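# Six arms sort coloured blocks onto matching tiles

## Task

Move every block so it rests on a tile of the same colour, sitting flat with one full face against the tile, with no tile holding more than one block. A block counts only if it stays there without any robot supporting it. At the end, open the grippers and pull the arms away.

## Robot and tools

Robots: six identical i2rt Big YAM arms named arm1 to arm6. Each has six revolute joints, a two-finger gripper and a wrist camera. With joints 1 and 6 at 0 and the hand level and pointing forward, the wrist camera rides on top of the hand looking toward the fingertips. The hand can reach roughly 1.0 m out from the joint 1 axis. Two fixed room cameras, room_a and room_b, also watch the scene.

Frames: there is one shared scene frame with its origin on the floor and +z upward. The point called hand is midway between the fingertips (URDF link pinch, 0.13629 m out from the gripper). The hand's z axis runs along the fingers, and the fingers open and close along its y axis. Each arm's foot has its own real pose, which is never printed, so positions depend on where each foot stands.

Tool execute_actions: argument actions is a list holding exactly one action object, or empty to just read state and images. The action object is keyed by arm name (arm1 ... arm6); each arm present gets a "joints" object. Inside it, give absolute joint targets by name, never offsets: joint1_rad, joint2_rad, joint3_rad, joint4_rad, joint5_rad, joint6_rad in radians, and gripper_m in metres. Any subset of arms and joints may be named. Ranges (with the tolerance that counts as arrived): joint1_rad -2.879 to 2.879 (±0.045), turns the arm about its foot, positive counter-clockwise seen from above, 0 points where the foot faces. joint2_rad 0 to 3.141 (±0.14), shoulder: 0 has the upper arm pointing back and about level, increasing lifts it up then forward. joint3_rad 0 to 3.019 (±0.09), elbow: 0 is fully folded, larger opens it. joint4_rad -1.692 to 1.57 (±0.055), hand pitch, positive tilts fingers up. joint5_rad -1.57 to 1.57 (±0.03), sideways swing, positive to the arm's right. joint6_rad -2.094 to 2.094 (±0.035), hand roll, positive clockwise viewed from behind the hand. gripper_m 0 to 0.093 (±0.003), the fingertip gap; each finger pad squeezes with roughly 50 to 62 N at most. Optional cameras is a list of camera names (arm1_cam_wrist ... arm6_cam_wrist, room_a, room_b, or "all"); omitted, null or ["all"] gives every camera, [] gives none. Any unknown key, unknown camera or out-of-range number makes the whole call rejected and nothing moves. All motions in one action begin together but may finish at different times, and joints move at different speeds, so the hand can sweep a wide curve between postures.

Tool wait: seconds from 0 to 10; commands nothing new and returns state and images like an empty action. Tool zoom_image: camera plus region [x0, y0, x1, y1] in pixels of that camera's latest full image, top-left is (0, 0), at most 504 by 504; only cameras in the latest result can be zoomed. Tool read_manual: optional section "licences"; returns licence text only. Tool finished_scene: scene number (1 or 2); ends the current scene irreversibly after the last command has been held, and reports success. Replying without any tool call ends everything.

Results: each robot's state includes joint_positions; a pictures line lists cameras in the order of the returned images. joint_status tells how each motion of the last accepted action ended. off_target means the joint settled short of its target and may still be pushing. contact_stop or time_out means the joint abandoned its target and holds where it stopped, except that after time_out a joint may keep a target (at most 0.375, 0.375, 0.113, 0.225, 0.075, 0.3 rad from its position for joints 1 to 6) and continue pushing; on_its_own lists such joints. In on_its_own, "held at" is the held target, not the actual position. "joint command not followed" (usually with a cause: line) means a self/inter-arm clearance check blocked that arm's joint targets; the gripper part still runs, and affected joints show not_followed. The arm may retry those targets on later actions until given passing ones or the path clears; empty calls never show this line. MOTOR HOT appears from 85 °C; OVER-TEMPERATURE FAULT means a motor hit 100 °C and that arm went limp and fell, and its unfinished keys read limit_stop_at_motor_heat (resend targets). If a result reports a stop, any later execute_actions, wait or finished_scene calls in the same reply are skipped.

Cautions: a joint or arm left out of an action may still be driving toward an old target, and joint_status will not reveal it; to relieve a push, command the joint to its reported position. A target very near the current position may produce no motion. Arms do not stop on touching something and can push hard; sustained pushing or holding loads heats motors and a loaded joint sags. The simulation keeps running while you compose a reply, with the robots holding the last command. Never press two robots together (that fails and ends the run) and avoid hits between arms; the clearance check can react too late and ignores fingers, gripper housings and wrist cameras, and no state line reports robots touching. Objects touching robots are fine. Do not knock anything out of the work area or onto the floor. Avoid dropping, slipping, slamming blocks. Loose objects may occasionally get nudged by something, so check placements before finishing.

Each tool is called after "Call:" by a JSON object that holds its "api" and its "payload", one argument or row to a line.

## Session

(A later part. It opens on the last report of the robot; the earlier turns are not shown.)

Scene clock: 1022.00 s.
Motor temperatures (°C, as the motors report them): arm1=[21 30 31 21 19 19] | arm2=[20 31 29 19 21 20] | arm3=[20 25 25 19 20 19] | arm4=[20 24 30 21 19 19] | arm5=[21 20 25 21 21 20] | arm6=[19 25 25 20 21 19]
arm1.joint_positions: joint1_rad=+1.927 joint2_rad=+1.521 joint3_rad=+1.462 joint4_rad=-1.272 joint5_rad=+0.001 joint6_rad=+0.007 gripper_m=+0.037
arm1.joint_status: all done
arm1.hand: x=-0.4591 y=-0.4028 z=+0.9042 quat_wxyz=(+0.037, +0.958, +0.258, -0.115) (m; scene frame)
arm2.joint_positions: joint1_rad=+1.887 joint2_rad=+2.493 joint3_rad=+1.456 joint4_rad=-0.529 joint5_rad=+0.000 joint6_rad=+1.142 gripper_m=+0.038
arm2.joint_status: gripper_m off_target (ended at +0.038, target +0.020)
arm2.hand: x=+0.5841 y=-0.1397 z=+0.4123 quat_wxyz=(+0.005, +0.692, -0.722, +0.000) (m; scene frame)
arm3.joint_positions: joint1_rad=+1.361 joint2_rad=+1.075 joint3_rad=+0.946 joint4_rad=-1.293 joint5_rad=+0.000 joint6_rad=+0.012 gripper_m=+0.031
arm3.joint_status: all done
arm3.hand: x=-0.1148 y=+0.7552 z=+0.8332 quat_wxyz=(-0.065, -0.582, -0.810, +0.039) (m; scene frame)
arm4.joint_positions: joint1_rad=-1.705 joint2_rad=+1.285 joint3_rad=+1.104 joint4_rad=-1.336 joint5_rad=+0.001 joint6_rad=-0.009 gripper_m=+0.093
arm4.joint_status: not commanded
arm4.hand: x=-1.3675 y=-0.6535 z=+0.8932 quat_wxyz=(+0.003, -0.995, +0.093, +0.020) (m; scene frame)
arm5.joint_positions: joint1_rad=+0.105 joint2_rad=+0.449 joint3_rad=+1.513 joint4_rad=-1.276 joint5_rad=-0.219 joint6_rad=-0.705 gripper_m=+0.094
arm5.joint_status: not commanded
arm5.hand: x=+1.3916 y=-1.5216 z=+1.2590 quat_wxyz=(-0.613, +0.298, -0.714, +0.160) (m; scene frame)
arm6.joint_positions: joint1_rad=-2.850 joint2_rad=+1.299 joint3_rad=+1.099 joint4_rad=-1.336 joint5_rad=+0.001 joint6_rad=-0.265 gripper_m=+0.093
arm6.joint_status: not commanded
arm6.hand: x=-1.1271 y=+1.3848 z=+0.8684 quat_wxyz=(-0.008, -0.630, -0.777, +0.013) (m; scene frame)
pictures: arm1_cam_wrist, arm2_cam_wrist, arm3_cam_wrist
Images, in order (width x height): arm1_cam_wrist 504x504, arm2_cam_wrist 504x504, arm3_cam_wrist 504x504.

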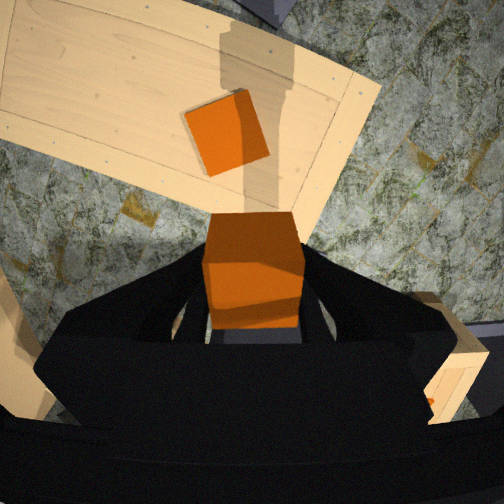

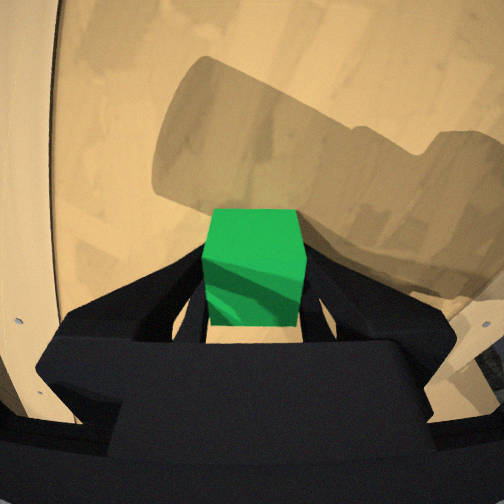

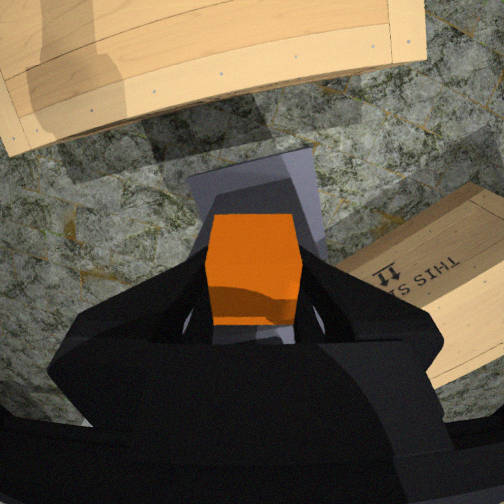

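Call:
{"api": "execute_actions", "payload": {
  "actions": [
    {"arm1":{"joints":{"joint1_rad":2.02,"joint2_rad":2.352,"joint3_rad":1.425,"joint4_rad":-0.622,"joint6_rad":-0.245}},"arm2":{"joints":{"joint1_rad":-2.344,"joint2_rad":1.80,"joint3_rad":1.60,"joint4_rad":-1.35,"joint6_rad":-0.238}},"arm3":{"joints":{"joint2_rad":2.365,"joint3_rad":1.588,"joint4_rad":-0.742}}}
  ],
  "cameras": ["arm1_cam_wrist","arm2_cam_wrist","arm3_cam_wrist"]
}}

Scene clock: 1058.50 s.
Motor temperatures (°C, as the motors report them): arm1=[21 30 31 21 19 19] | arm2=[20 31 29 19 21 20] | arm3=[20 23 26 19 20 19] | arm4=[20 24 30 21 19 19] | arm5=[21 20 25 21 21 20] | arm6=[19 24 25 20 21 19]
arm1.joint_positions: joint1_rad=+2.029 joint2_rad=+2.361 joint3_rad=+1.409 joint4_rad=-0.631 joint5_rad=+0.001 joint6_rad=-0.236 gripper_m=+0.037
arm1.joint_status: all done
arm1.hand: x=-0.4668 y=-0.4792 z=+0.4465 quat_wxyz=(+0.004, +0.906, +0.423, +0.005) (m; scene frame)
arm2.joint_positions: joint1_rad=-2.351 joint2_rad=+1.801 joint3_rad=+1.604 joint4_rad=-1.337 joint5_rad=+0.001 joint6_rad=-0.229 gripper_m=+0.038
arm2.joint_status: all done
arm2.hand: x=+1.0858 y=-0.9482 z=+0.8507 quat_wxyz=(-0.012, -0.620, -0.784, +0.019) (m; scene frame)
arm3.joint_positions: joint1_rad=+1.361 joint2_rad=+2.391 joint3_rad=+1.559 joint4_rad=-0.742 joint5_rad=+0.000 joint6_rad=+0.012 gripper_m=+0.031
arm3.joint_status: all done
arm3.hand: x=-0.0164 y=+0.4860 z=+0.4417 quat_wxyz=(-0.003, -0.583, -0.812, -0.004) (m; scene frame)
arm4.joint_positions: joint1_rad=-1.705 joint2_rad=+1.285 joint3_rad=+1.104 joint4_rad=-1.336 joint5_rad=+0.001 joint6_rad=-0.009 gripper_m=+0.093
arm4.joint_status: not commanded
arm4.hand: x=-1.3675 y=-0.6535 z=+0.8932 quat_wxyz=(+0.003, -0.995, +0.093, +0.020) (m; scene frame)
arm5.joint_positions: joint1_rad=+0.105 joint2_rad=+0.449 joint3_rad=+1.513 joint4_rad=-1.276 joint5_rad=-0.219 joint6_rad=-0.705 gripper_m=+0.094
arm5.joint_status: not commanded
arm5.hand: x=+1.3916 y=-1.5216 z=+1.2590 quat_wxyz=(-0.613, +0.298, -0.714, +0.160) (m; scene frame)
arm6.joint_positions: joint1_rad=-2.850 joint2_rad=+1.299 joint3_rad=+1.099 joint4_rad=-1.336 joint5_rad=+0.001 joint6_rad=-0.265 gripper_m=+0.093
arm6.joint_status: not commanded
arm6.hand: x=-1.1271 y=+1.3848 z=+0.8684 quat_wxyz=(-0.008, -0.630, -0.777, +0.013) (m; scene frame)
pictures: arm1_cam_wrist, arm2_cam_wrist, arm3_cam_wrist
Images, in order (width x height): arm1_cam_wrist 504x504, arm2_cam_wrist 504x504, arm3_cam_wrist 504x504.

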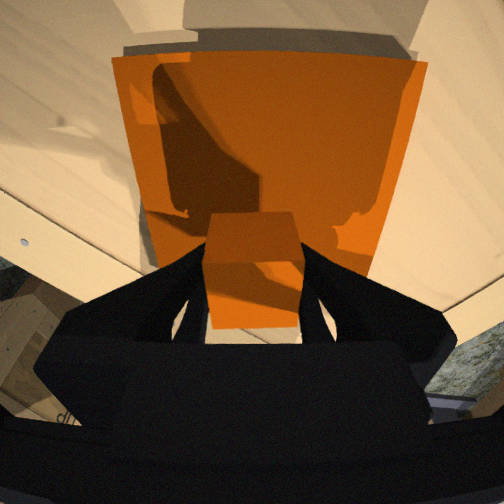

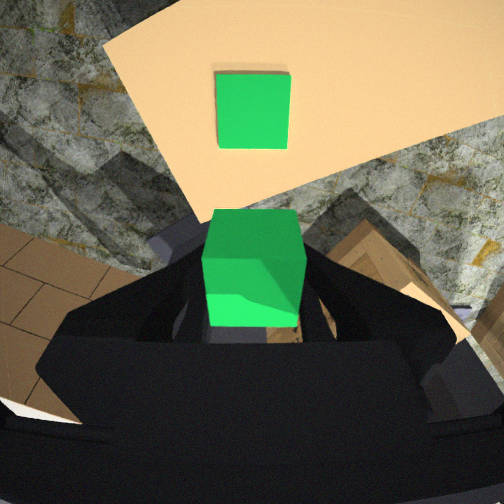

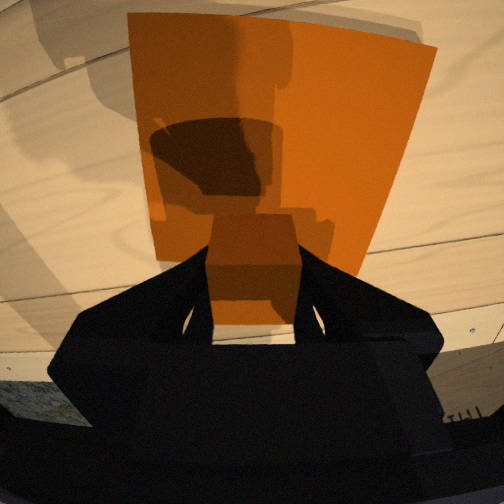

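Call:
{"api": "execute_actions", "payload": {
  "actions": []
}}

Scene clock: 1077.20 s.
Motor temperatures (°C, as the motors report them): arm1=[21 31 30 21 19 19] | arm2=[20 31 30 19 21 20] | arm3=[20 24 26 19 20 19] | arm4=[20 24 30 21 19 19] | arm5=[21 20 25 21 21 20] | arm6=[19 24 25 20 21 19]
arm1.joint_positions: joint1_rad=+2.029 joint2_rad=+2.361 joint3_rad=+1.409 joint4_rad=-0.631 joint5_rad=+0.001 joint6_rad=-0.236 gripper_m=+0.037
arm1.joint_status: all done
arm1.hand: x=-0.4668 y=-0.4792 z=+0.4465 quat_wxyz=(+0.004, +0.906, +0.423, +0.005) (m; scene frame)
arm2.joint_positions: joint1_rad=-2.351 joint2_rad=+1.801 joint3_rad=+1.604 joint4_rad=-1.337 joint5_rad=+0.001 joint6_rad=-0.229 gripper_m=+0.038
arm2.joint_status: all done
arm2.hand: x=+1.0858 y=-0.9482 z=+0.8507 quat_wxyz=(-0.012, -0.620, -0.784, +0.019) (m; scene frame)
arm3.joint_positions: joint1_rad=+1.361 joint2_rad=+2.391 joint3_rad=+1.559 joint4_rad=-0.742 joint5_rad=+0.000 joint6_rad=+0.012 gripper_m=+0.031
arm3.joint_status: all done
arm3.hand: x=-0.0164 y=+0.4860 z=+0.4417 quat_wxyz=(-0.003, -0.583, -0.812, -0.004) (m; scene frame)
arm4.joint_positions: joint1_rad=-1.705 joint2_rad=+1.285 joint3_rad=+1.104 joint4_rad=-1.336 joint5_rad=+0.001 joint6_rad=-0.009 gripper_m=+0.093
arm4.joint_status: not commanded
arm4.hand: x=-1.3675 y=-0.6535 z=+0.8932 quat_wxyz=(+0.003, -0.995, +0.093, +0.020) (m; scene frame)
arm5.joint_positions: joint1_rad=+0.105 joint2_rad=+0.449 joint3_rad=+1.513 joint4_rad=-1.276 joint5_rad=-0.219 joint6_rad=-0.705 gripper_m=+0.094
arm5.joint_status: not commanded
arm5.hand: x=+1.3916 y=-1.5216 z=+1.2590 quat_wxyz=(-0.613, +0.298, -0.714, +0.160) (m; scene frame)
arm6.joint_positions: joint1_rad=-2.850 joint2_rad=+1.299 joint3_rad=+1.099 joint4_rad=-1.336 joint5_rad=+0.001 joint6_rad=-0.265 gripper_m=+0.093
arm6.joint_status: not commanded
arm6.hand: x=-1.1271 y=+1.3848 z=+0.8684 quat_wxyz=(-0.008, -0.630, -0.777, +0.013) (m; scene frame)
pictures: arm1_cam_wrist, arm2_cam_wrist, arm3_cam_wrist, arm4_cam_wrist, arm5_cam_wrist, arm6_cam_wrist, room_a, room_b
Images, in order (width x height): arm1_cam_wrist 504x504, arm2_cam_wrist 504x504, arm3_cam_wrist 504x504, arm4_cam_wrist 504x504, arm5_cam_wrist 504x504, arm6_cam_wrist 504x504, room_a 504x504, room_b 504x504.

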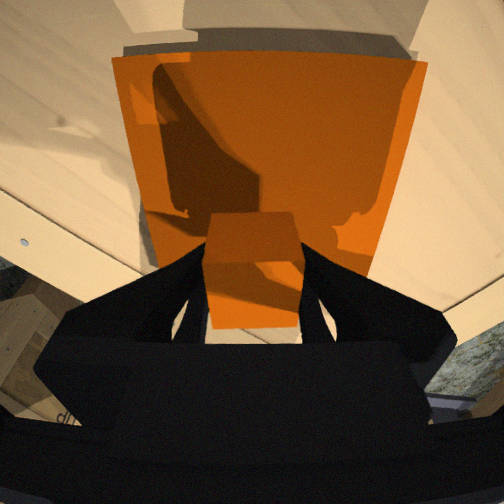

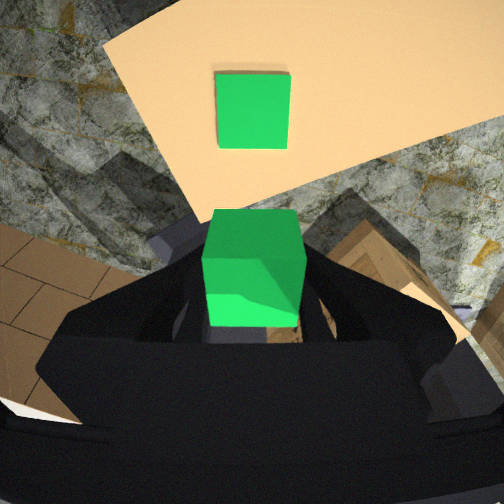

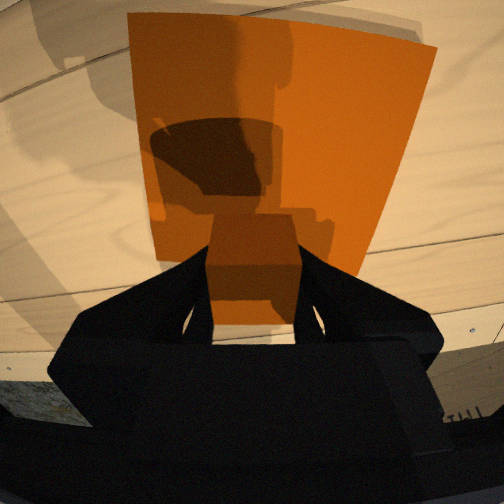

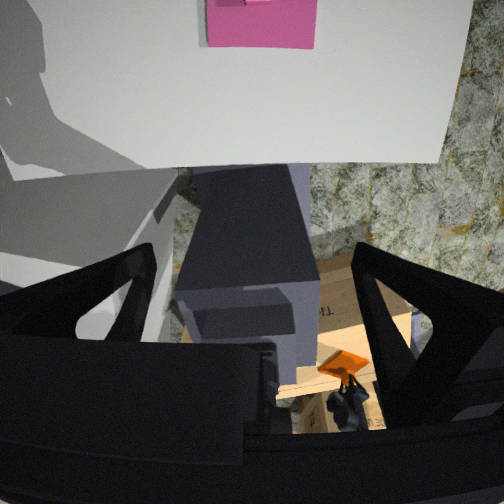

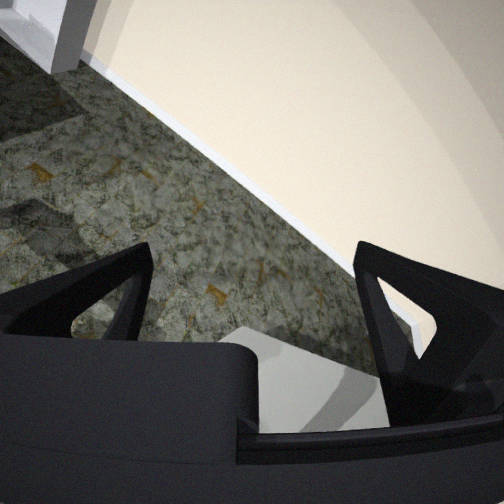

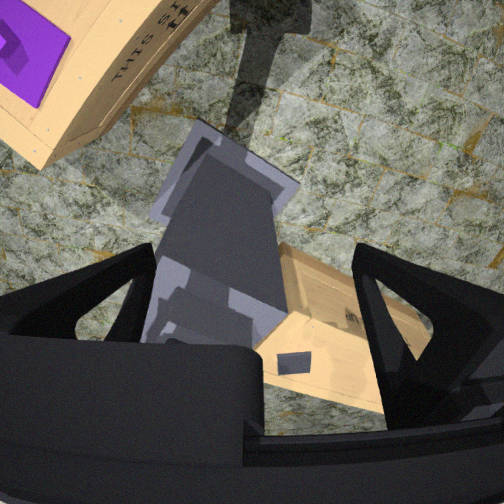

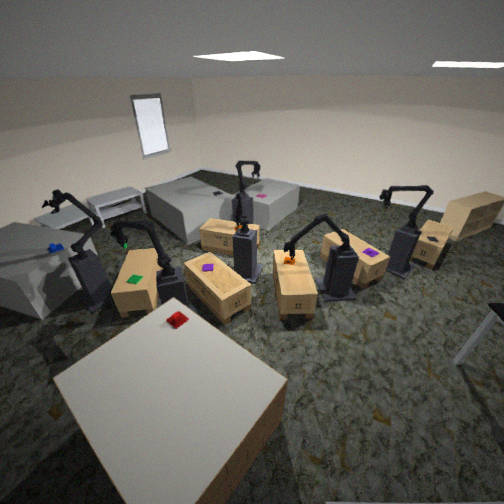

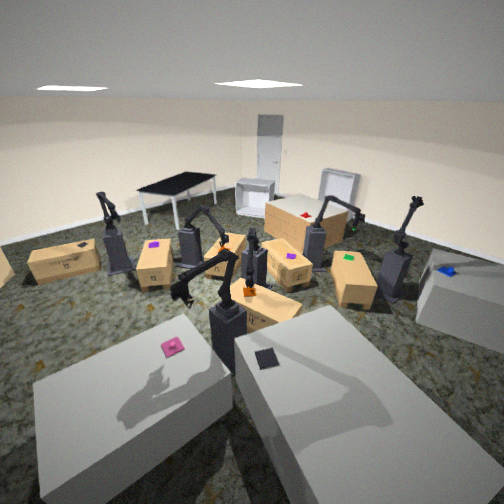

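Call:
{"api": "execute_actions", "payload": {
  "actions": [
    {"arm1": {"joints": {"joint2_rad": 2.40, "joint4_rad": -0.585}}, "arm2": {"joints": {"joint2_rad": 2.425, "joint3_rad": 1.495, "joint4_rad": -0.595}}, "arm3": {"joints": {"joint2_rad": 2.468, "joint3_rad": 1.688, "joint4_rad": -0.755}}}
  ],
  "cameras": ["arm1_cam_wrist", "arm2_cam_wrist", "arm3_cam_wrist"]
}}

Scene clock: 1081.67 s.
Motor temperatures (°C, as the motors report them): arm1=[21 31 30 21 19 19] | arm2=[20 31 30 19 21 20] | arm3=[20 25 26 19 20 19] | arm4=[20 24 30 21 19 19] | arm5=[21 20 25 21 21 20] | arm6=[19 24 25 20 21 19]
arm1.joint_positions: joint1_rad=+2.029 joint2_rad=+2.390 joint3_rad=+1.409 joint4_rad=-0.595 joint5_rad=+0.001 joint6_rad=-0.236 gripper_m=+0.037
arm1.joint_status: all done
arm1.hand: x=-0.4660 y=-0.4787 z=+0.4309 quat_wxyz=(+0.005, +0.906, +0.423, +0.001) (m; scene frame)
arm2.joint_positions: joint1_rad=-2.351 joint2_rad=+2.452 joint3_rad=+1.476 joint4_rad=-0.609 joint5_rad=+0.001 joint6_rad=-0.229 gripper_m=+0.038
arm2.joint_status: all done
arm2.hand: x=+1.0842 y=-0.9620 z=+0.4445 quat_wxyz=(+0.003, -0.620, -0.784, +0.000) (m; scene frame)
arm3.joint_positions: joint1_rad=+1.361 joint2_rad=+2.469 joint3_rad=+1.662 joint4_rad=-0.751 joint5_rad=+0.000 joint6_rad=+0.012 gripper_m=+0.031
arm3.joint_status: all done
arm3.hand: x=-0.0077 y=+0.4618 z=+0.4224 quat_wxyz=(-0.009, -0.583, -0.812, +0.000) (m; scene frame)
arm4.joint_positions: joint1_rad=-1.705 joint2_rad=+1.285 joint3_rad=+1.104 joint4_rad=-1.336 joint5_rad=+0.001 joint6_rad=-0.009 gripper_m=+0.093
arm4.joint_status: not commanded
arm4.hand: x=-1.3675 y=-0.6535 z=+0.8932 quat_wxyz=(+0.003, -0.995, +0.093, +0.020) (m; scene frame)
arm5.joint_positions: joint1_rad=+0.105 joint2_rad=+0.449 joint3_rad=+1.513 joint4_rad=-1.276 joint5_rad=-0.219 joint6_rad=-0.705 gripper_m=+0.094
arm5.joint_status: not commanded
arm5.hand: x=+1.3916 y=-1.5216 z=+1.2590 quat_wxyz=(-0.613, +0.298, -0.714, +0.160) (m; scene frame)
arm6.joint_positions: joint1_rad=-2.850 joint2_rad=+1.299 joint3_rad=+1.099 joint4_rad=-1.336 joint5_rad=+0.001 joint6_rad=-0.265 gripper_m=+0.093
arm6.joint_status: not commanded
arm6.hand: x=-1.1271 y=+1.3848 z=+0.8684 quat_wxyz=(-0.008, -0.630, -0.777, +0.013) (m; scene frame)
pictures: arm1_cam_wrist, arm2_cam_wrist, arm3_cam_wrist
Images, in order (width x height): arm1_cam_wrist 504x504, arm2_cam_wrist 504x504, arm3_cam_wrist 504x504.

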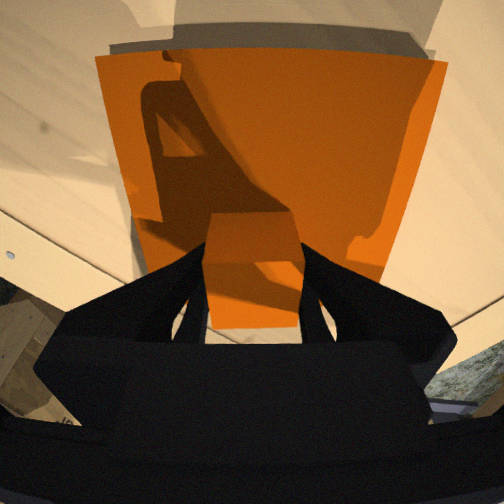

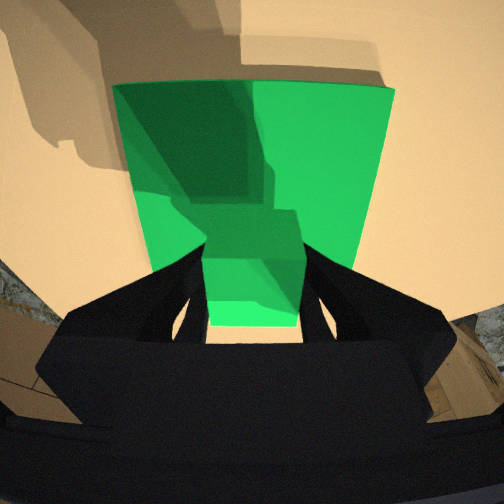

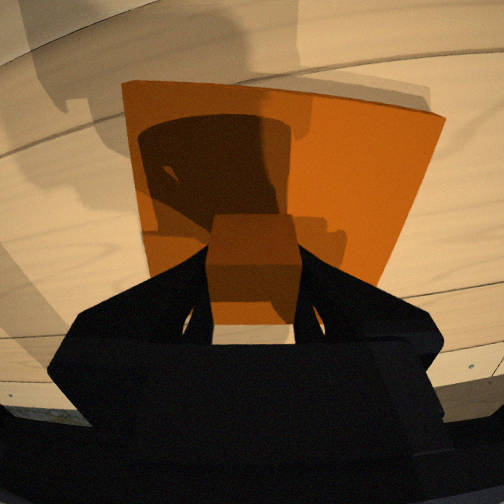

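Call:
{"api": "execute_actions", "payload": {
  "actions": [
    {"arm1": {"joints": {"gripper_m": 0.093, "joint2_rad": 2.39}}, "arm2": {"joints": {"joint2_rad": 2.50, "joint4_rad": -0.548}}, "arm3": {"joints": {"joint2_rad": 2.495}}}
  ],
  "cameras": ["arm1_cam_wrist", "arm2_cam_wrist", "arm3_cam_wrist"]
}}

Scene clock: 1086.50 s.
Motor temperatures (°C, as the motors report them): arm1=[21 31 29 21 19 19] | arm2=[20 31 30 19 21 20] | arm3=[20 25 26 19 20 19] | arm4=[20 24 30 21 19 19] | arm5=[21 20 25 21 21 20] | arm6=[19 24 25 20 21 19]
arm1.joint_positions: joint1_rad=+2.029 joint2_rad=+2.390 joint3_rad=+1.409 joint4_rad=-0.595 joint5_rad=+0.001 joint6_rad=-0.237 gripper_m=+0.093
arm1.joint_status: all done
arm1.hand: x=-0.4660 y=-0.4787 z=+0.4309 quat_wxyz=(+0.005, +0.906, +0.423, +0.001) (m; scene frame)
arm2.joint_positions: joint1_rad=-2.351 joint2_rad=+2.487 joint3_rad=+1.476 joint4_rad=-0.561 joint5_rad=+0.001 joint6_rad=-0.229 gripper_m=+0.038
arm2.joint_status: all done
arm2.hand: x=+1.0841 y=-0.9604 z=+0.4251 quat_wxyz=(-0.001, -0.620, -0.784, +0.005) (m; scene frame)
arm3.joint_positions: joint1_rad=+1.361 joint2_rad=+2.489 joint3_rad=+1.662 joint4_rad=-0.752 joint5_rad=+0.000 joint6_rad=+0.011 gripper_m=+0.031
arm3.joint_status: all done
arm3.hand: x=-0.0099 y=+0.4686 z=+0.4100 quat_wxyz=(-0.001, -0.583, -0.813, -0.006) (m; scene frame)
arm4.joint_positions: joint1_rad=-1.705 joint2_rad=+1.285 joint3_rad=+1.104 joint4_rad=-1.336 joint5_rad=+0.001 joint6_rad=-0.009 gripper_m=+0.093
arm4.joint_status: not commanded
arm4.hand: x=-1.3675 y=-0.6535 z=+0.8932 quat_wxyz=(+0.003, -0.995, +0.093, +0.020) (m; scene frame)
arm5.joint_positions: joint1_rad=+0.105 joint2_rad=+0.449 joint3_rad=+1.513 joint4_rad=-1.276 joint5_rad=-0.219 joint6_rad=-0.705 gripper_m=+0.094
arm5.joint_status: not commanded
arm5.hand: x=+1.3916 y=-1.5216 z=+1.2590 quat_wxyz=(-0.613, +0.298, -0.714, +0.160) (m; scene frame)
arm6.joint_positions: joint1_rad=-2.850 joint2_rad=+1.299 joint3_rad=+1.099 joint4_rad=-1.336 joint5_rad=+0.001 joint6_rad=-0.265 gripper_m=+0.093
arm6.joint_status: not commanded
arm6.hand: x=-1.1271 y=+1.3848 z=+0.8684 quat_wxyz=(-0.008, -0.630, -0.777, +0.013) (m; scene frame)
pictures: arm1_cam_wrist, arm2_cam_wrist, arm3_cam_wrist
Images, in order (width x height): arm1_cam_wrist 504x504, arm2_cam_wrist 504x504, arm3_cam_wrist 504x504.

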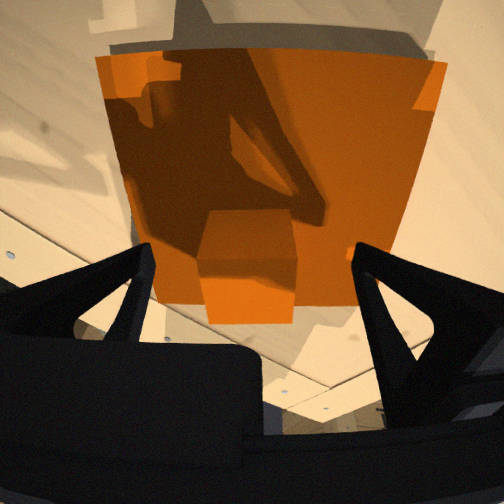

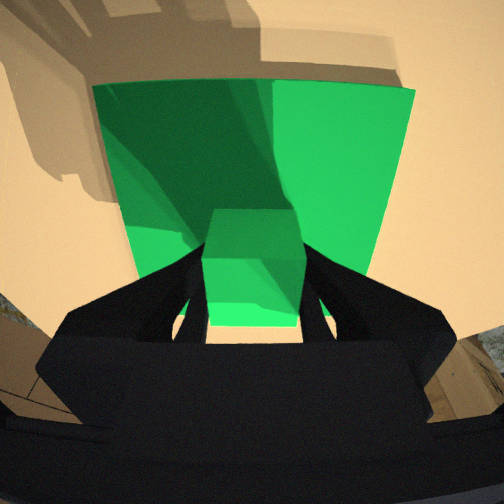

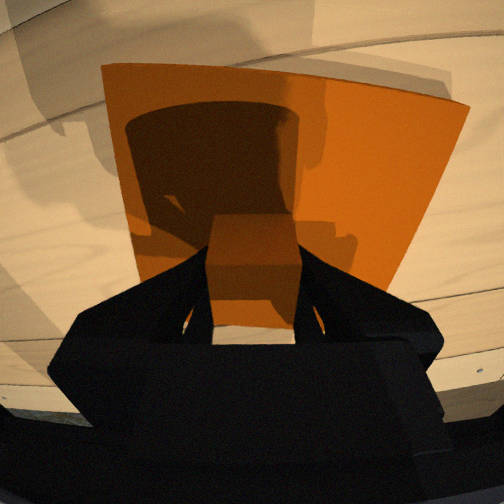

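Call:
{"api": "execute_actions", "payload": {
  "actions": [
    {"arm1": {"joints": {"joint2_rad": 2.1, "joint4_rad": -0.88}}, "arm2": {"joints": {"gripper_m": 0.093, "joint2_rad": 2.495}}, "arm3": {"joints": {"gripper_m": 0.093, "joint2_rad": 2.485}}}
  ],
  "cameras": ["arm1_cam_wrist", "arm2_cam_wrist", "arm3_cam_wrist"]
}}

Call:
{"api": "execute_actions", "payload": {
  "actions": [
    {"arm2": {"joints": {"joint2_rad": 2.2, "joint4_rad": -0.85}}, "arm3": {"joints": {"joint2_rad": 2.2, "joint4_rad": -1.04}}}
  ]
}}

Scene clock: 1096.47 s.
Motor temperatures (°C, as the motors report them): arm1=[21 31 29 21 19 19] | arm2=[20 31 29 19 21 20] | arm3=[20 25 26 19 20 19] | arm4=[20 24 30 21 19 19] | arm5=[21 20 25 21 21 20] | arm6=[19 24 25 20 21 19]
arm1.joint_positions: joint1_rad=+2.029 joint2_rad=+2.092 joint3_rad=+1.413 joint4_rad=-0.872 joint5_rad=+0.001 joint6_rad=-0.237 gripper_m=+0.093
arm1.joint_status: all done
arm1.hand: x=-0.4785 y=-0.4858 z=+0.5937 quat_wxyz=(+0.007, +0.906, +0.423, -0.011) (m; scene frame)
arm2.joint_positions: joint1_rad=-2.351 joint2_rad=+2.487 joint3_rad=+1.476 joint4_rad=-0.561 joint5_rad=+0.001 joint6_rad=-0.229 gripper_m=+0.093
arm2.joint_status: all done
arm2.hand: x=+1.0841 y=-0.9604 z=+0.4251 quat_wxyz=(-0.001, -0.620, -0.784, +0.005) (m; scene frame)
arm3.joint_positions: joint1_rad=+1.361 joint2_rad=+2.489 joint3_rad=+1.662 joint4_rad=-0.752 joint5_rad=+0.000 joint6_rad=+0.011 gripper_m=+0.093
arm3.joint_status: all done
arm3.hand: x=-0.0099 y=+0.4686 z=+0.4100 quat_wxyz=(-0.001, -0.583, -0.813, -0.006) (m; scene frame)
arm4.joint_positions: joint1_rad=-1.705 joint2_rad=+1.285 joint3_rad=+1.104 joint4_rad=-1.336 joint5_rad=+0.001 joint6_rad=-0.009 gripper_m=+0.093
arm4.joint_status: not commanded
arm4.hand: x=-1.3675 y=-0.6535 z=+0.8932 quat_wxyz=(+0.003, -0.995, +0.093, +0.020) (m; scene frame)
arm5.joint_positions: joint1_rad=+0.105 joint2_rad=+0.449 joint3_rad=+1.513 joint4_rad=-1.276 joint5_rad=-0.219 joint6_rad=-0.705 gripper_m=+0.094
arm5.joint_status: not commanded
arm5.hand: x=+1.3916 y=-1.5216 z=+1.2590 quat_wxyz=(-0.613, +0.298, -0.714, +0.160) (m; scene frame)
arm6.joint_positions: joint1_rad=-2.850 joint2_rad=+1.299 joint3_rad=+1.099 joint4_rad=-1.336 joint5_rad=+0.001 joint6_rad=-0.265 gripper_m=+0.093
arm6.joint_status: not commanded
arm6.hand: x=-1.1271 y=+1.3848 z=+0.8684 quat_wxyz=(-0.008, -0.630, -0.777, +0.013) (m; scene frame)
pictures: arm1_cam_wrist, arm2_cam_wrist, arm3_cam_wrist
Images, in order (width x height): arm1_cam_wrist 504x504, arm2_cam_wrist 504x504, arm3_cam_wrist 504x504.

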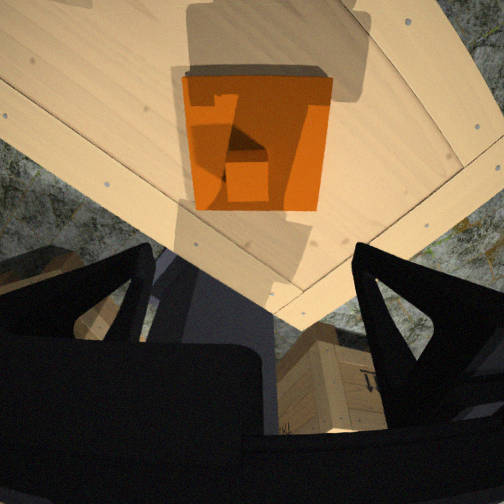

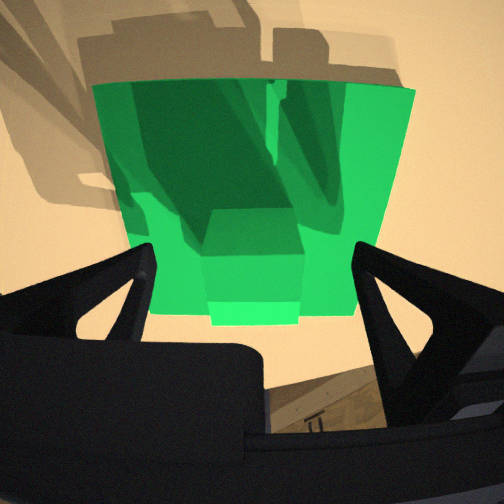

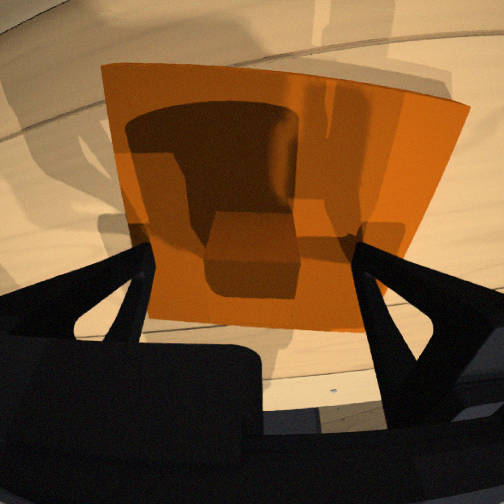

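Scene clock: 1097.87 s.
Motor temperatures (°C, as the motors report them): arm1=[21 31 29 21 19 19] | arm2=[20 31 29 19 21 20] | arm3=[20 25 26 19 20 19] | arm4=[20 24 30 21 19 19] | arm5=[21 20 25 21 21 20] | arm6=[19 24 25 20 21 19]
arm1.joint_positions: joint1_rad=+2.029 joint2_rad=+2.092 joint3_rad=+1.413 joint4_rad=-0.872 joint5_rad=+0.001 joint6_rad=-0.237 gripper_m=+0.093
arm1.joint_status: not commanded
arm1.hand: x=-0.4785 y=-0.4858 z=+0.5937 quat_wxyz=(+0.007, +0.906, +0.423, -0.011) (m; scene frame)
arm2.joint_positions: joint1_rad=-2.351 joint2_rad=+2.183 joint3_rad=+1.480 joint4_rad=-0.838 joint5_rad=+0.001 joint6_rad=-0.229 gripper_m=+0.093
arm2.joint_status: all done
arm2.hand: x=+1.0849 y=-0.9865 z=+0.5966 quat_wxyz=(-0.010, -0.620, -0.784, +0.017) (m; scene frame)
arm3.joint_positions: joint1_rad=+1.361 joint2_rad=+2.202 joint3_rad=+1.677 joint4_rad=-1.033 joint5_rad=+0.000 joint6_rad=+0.011 gripper_m=+0.093
arm3.joint_status: all done
arm3.hand: x=-0.0072 y=+0.4557 z=+0.5897 quat_wxyz=(-0.010, -0.583, -0.813, +0.001) (m; scene frame)
arm4.joint_positions: joint1_rad=-1.705 joint2_rad=+1.285 joint3_rad=+1.104 joint4_rad=-1.336 joint5_rad=+0.001 joint6_rad=-0.009 gripper_m=+0.093
arm4.joint_status: not commanded
arm4.hand: x=-1.3675 y=-0.6535 z=+0.8932 quat_wxyz=(+0.003, -0.995, +0.093, +0.020) (m; scene frame)
arm5.joint_positions: joint1_rad=+0.105 joint2_rad=+0.449 joint3_rad=+1.513 joint4_rad=-1.276 joint5_rad=-0.219 joint6_rad=-0.705 gripper_m=+0.094
arm5.joint_status: not commanded
arm5.hand: x=+1.3916 y=-1.5216 z=+1.2590 quat_wxyz=(-0.613, +0.298, -0.714, +0.160) (m; scene frame)
arm6.joint_positions: joint1_rad=-2.850 joint2_rad=+1.299 joint3_rad=+1.099 joint4_rad=-1.336 joint5_rad=+0.001 joint6_rad=-0.265 gripper_m=+0.093
arm6.joint_status: not commanded
arm6.hand: x=-1.1271 y=+1.3848 z=+0.8684 quat_wxyz=(-0.008, -0.630, -0.777, +0.013) (m; scene frame)
pictures: arm1_cam_wrist, arm2_cam_wrist, arm3_cam_wrist, arm4_cam_wrist, arm5_cam_wrist, arm6_cam_wrist, room_a, room_b
Images, in order (width x height): arm1_cam_wrist 504x504, arm2_cam_wrist 504x504, arm3_cam_wrist 504x504, arm4_cam_wrist 504x504, arm5_cam_wrist 504x504, arm6_cam_wrist 504x504, room_a 504x504, room_b 504x504.

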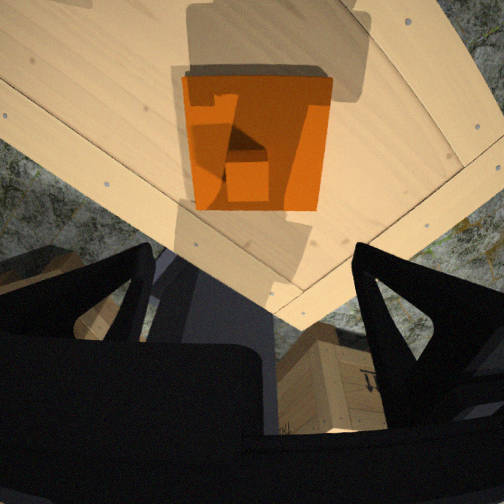

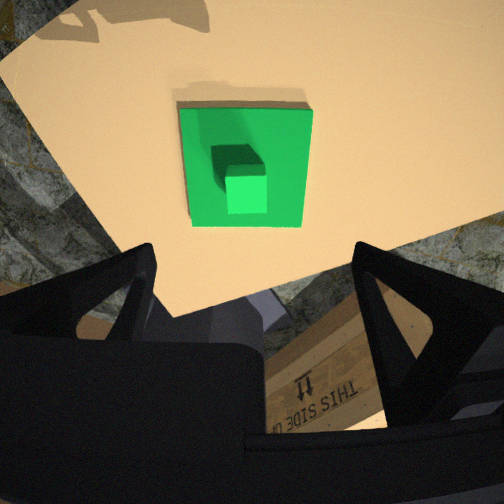

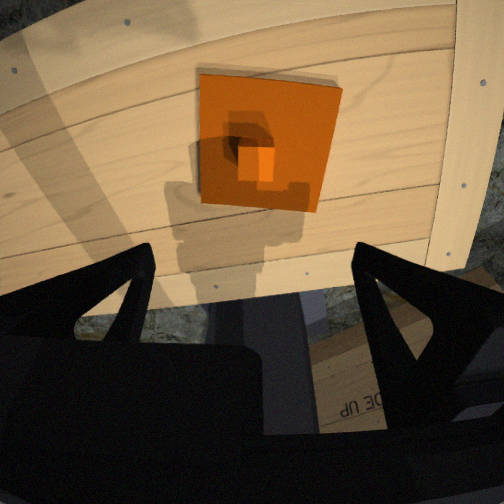

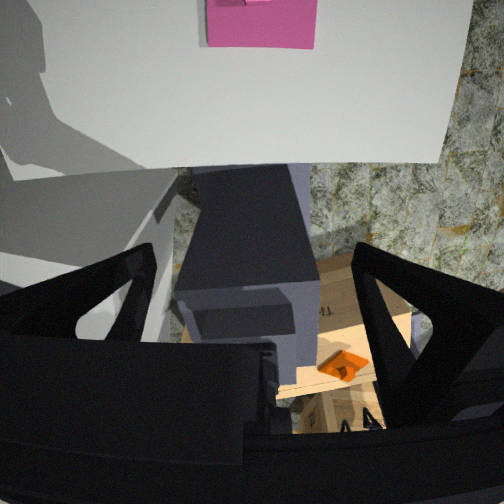

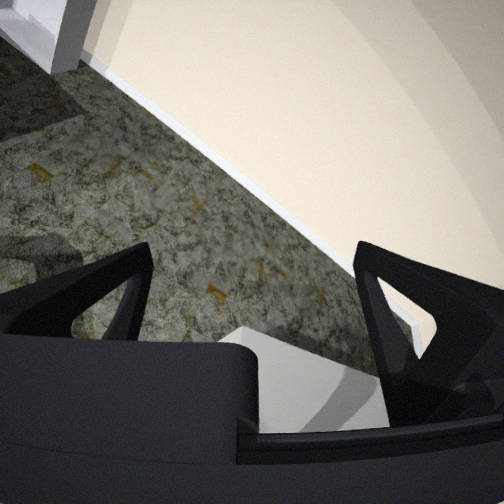

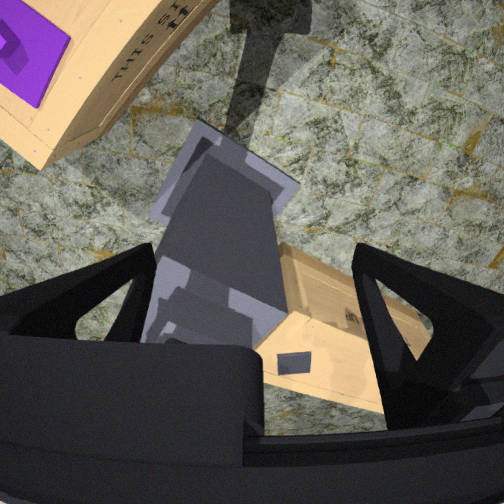

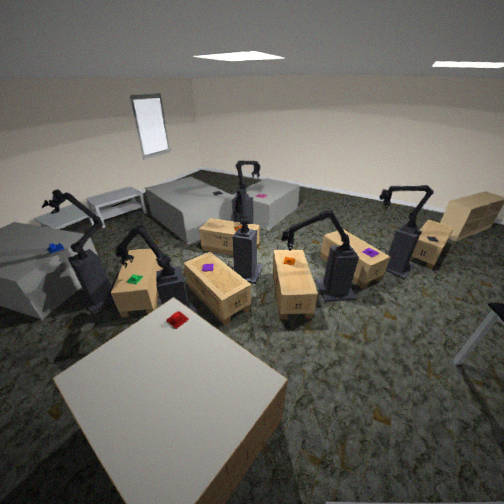

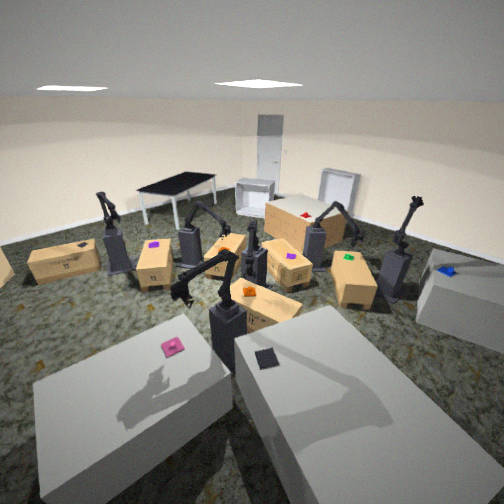

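Call:
{"api": "zoom_image", "payload": {
  "camera": "room_a",
  "region": [20, 220, 240, 340]
}}

Call:
{"api": "zoom_image", "payload": {
  "camera": "room_b",
  "region": [400, 240, 500, 300]
}}

Call:
{"api": "zoom_image", "payload": {
  "camera": "room_a",
  "region": [320, 220, 460, 290]
}}

Call:
{"api": "zoom_image", "payload": {
  "camera": "room_b",
  "region": [140, 320, 300, 390]
}}

Region (20, 220, 240, 340) of room_a's 504x504 image, scaled by 2.291, with more detail than that image has; it fills the top 275 rows of this view, and the rest is white.

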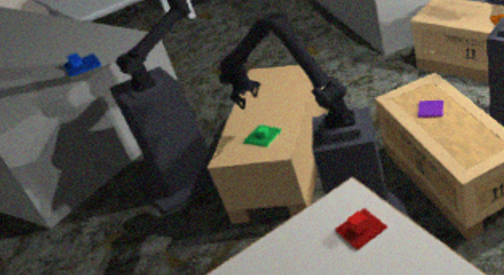

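Region (400, 240, 500, 300) of room_b's 504x504 image, scaled by 5.040, with more detail than that image has; it fills the top 302 rows of this view, and the rest is white.

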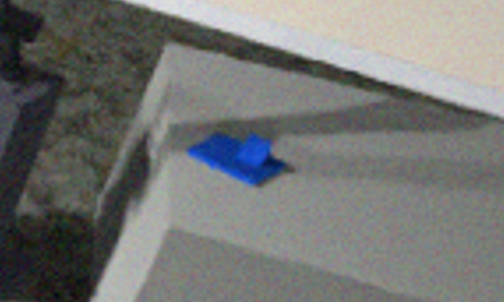

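Region (320, 220, 460, 290) of room_a's 504x504 image, scaled by 3.600, with more detail than that image has.

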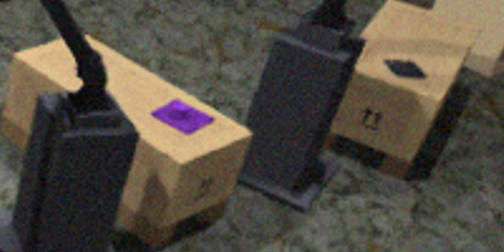

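Region (140, 320, 300, 390) of room_b's 504x504 image, scaled by 3.150, with more detail than that image has; it fills the top 220 rows of this view, and the rest is white.

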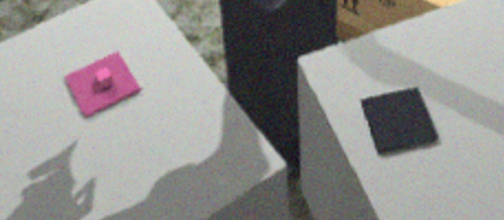

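Call:
{"api": "zoom_image", "payload": {
  "camera": "room_a",
  "region": [35, 235, 75, 259]
}}

Call:
{"api": "zoom_image", "payload": {
  "camera": "room_b",
  "region": [430, 259, 466, 281]
}}

Region (35, 235, 75, 259) of room_a's 504x504 image, scaled by 12.600, with more detail than that image has; it fills the top 302 rows of this view, and the rest is white.

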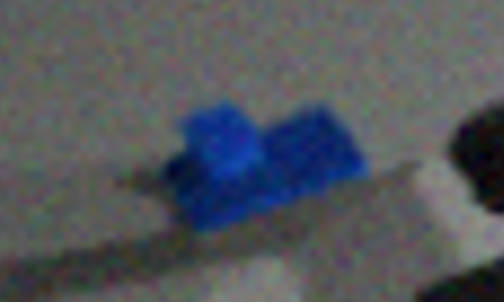

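Region (430, 259, 466, 281) of room_b's 504x504 image, scaled by 14.000, with more detail than that image has.

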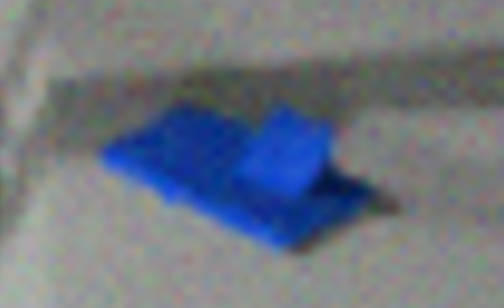

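Call:
{"api": "finished_scene", "payload": {
  "scene": 1
}}

The scene is finished: the task was done.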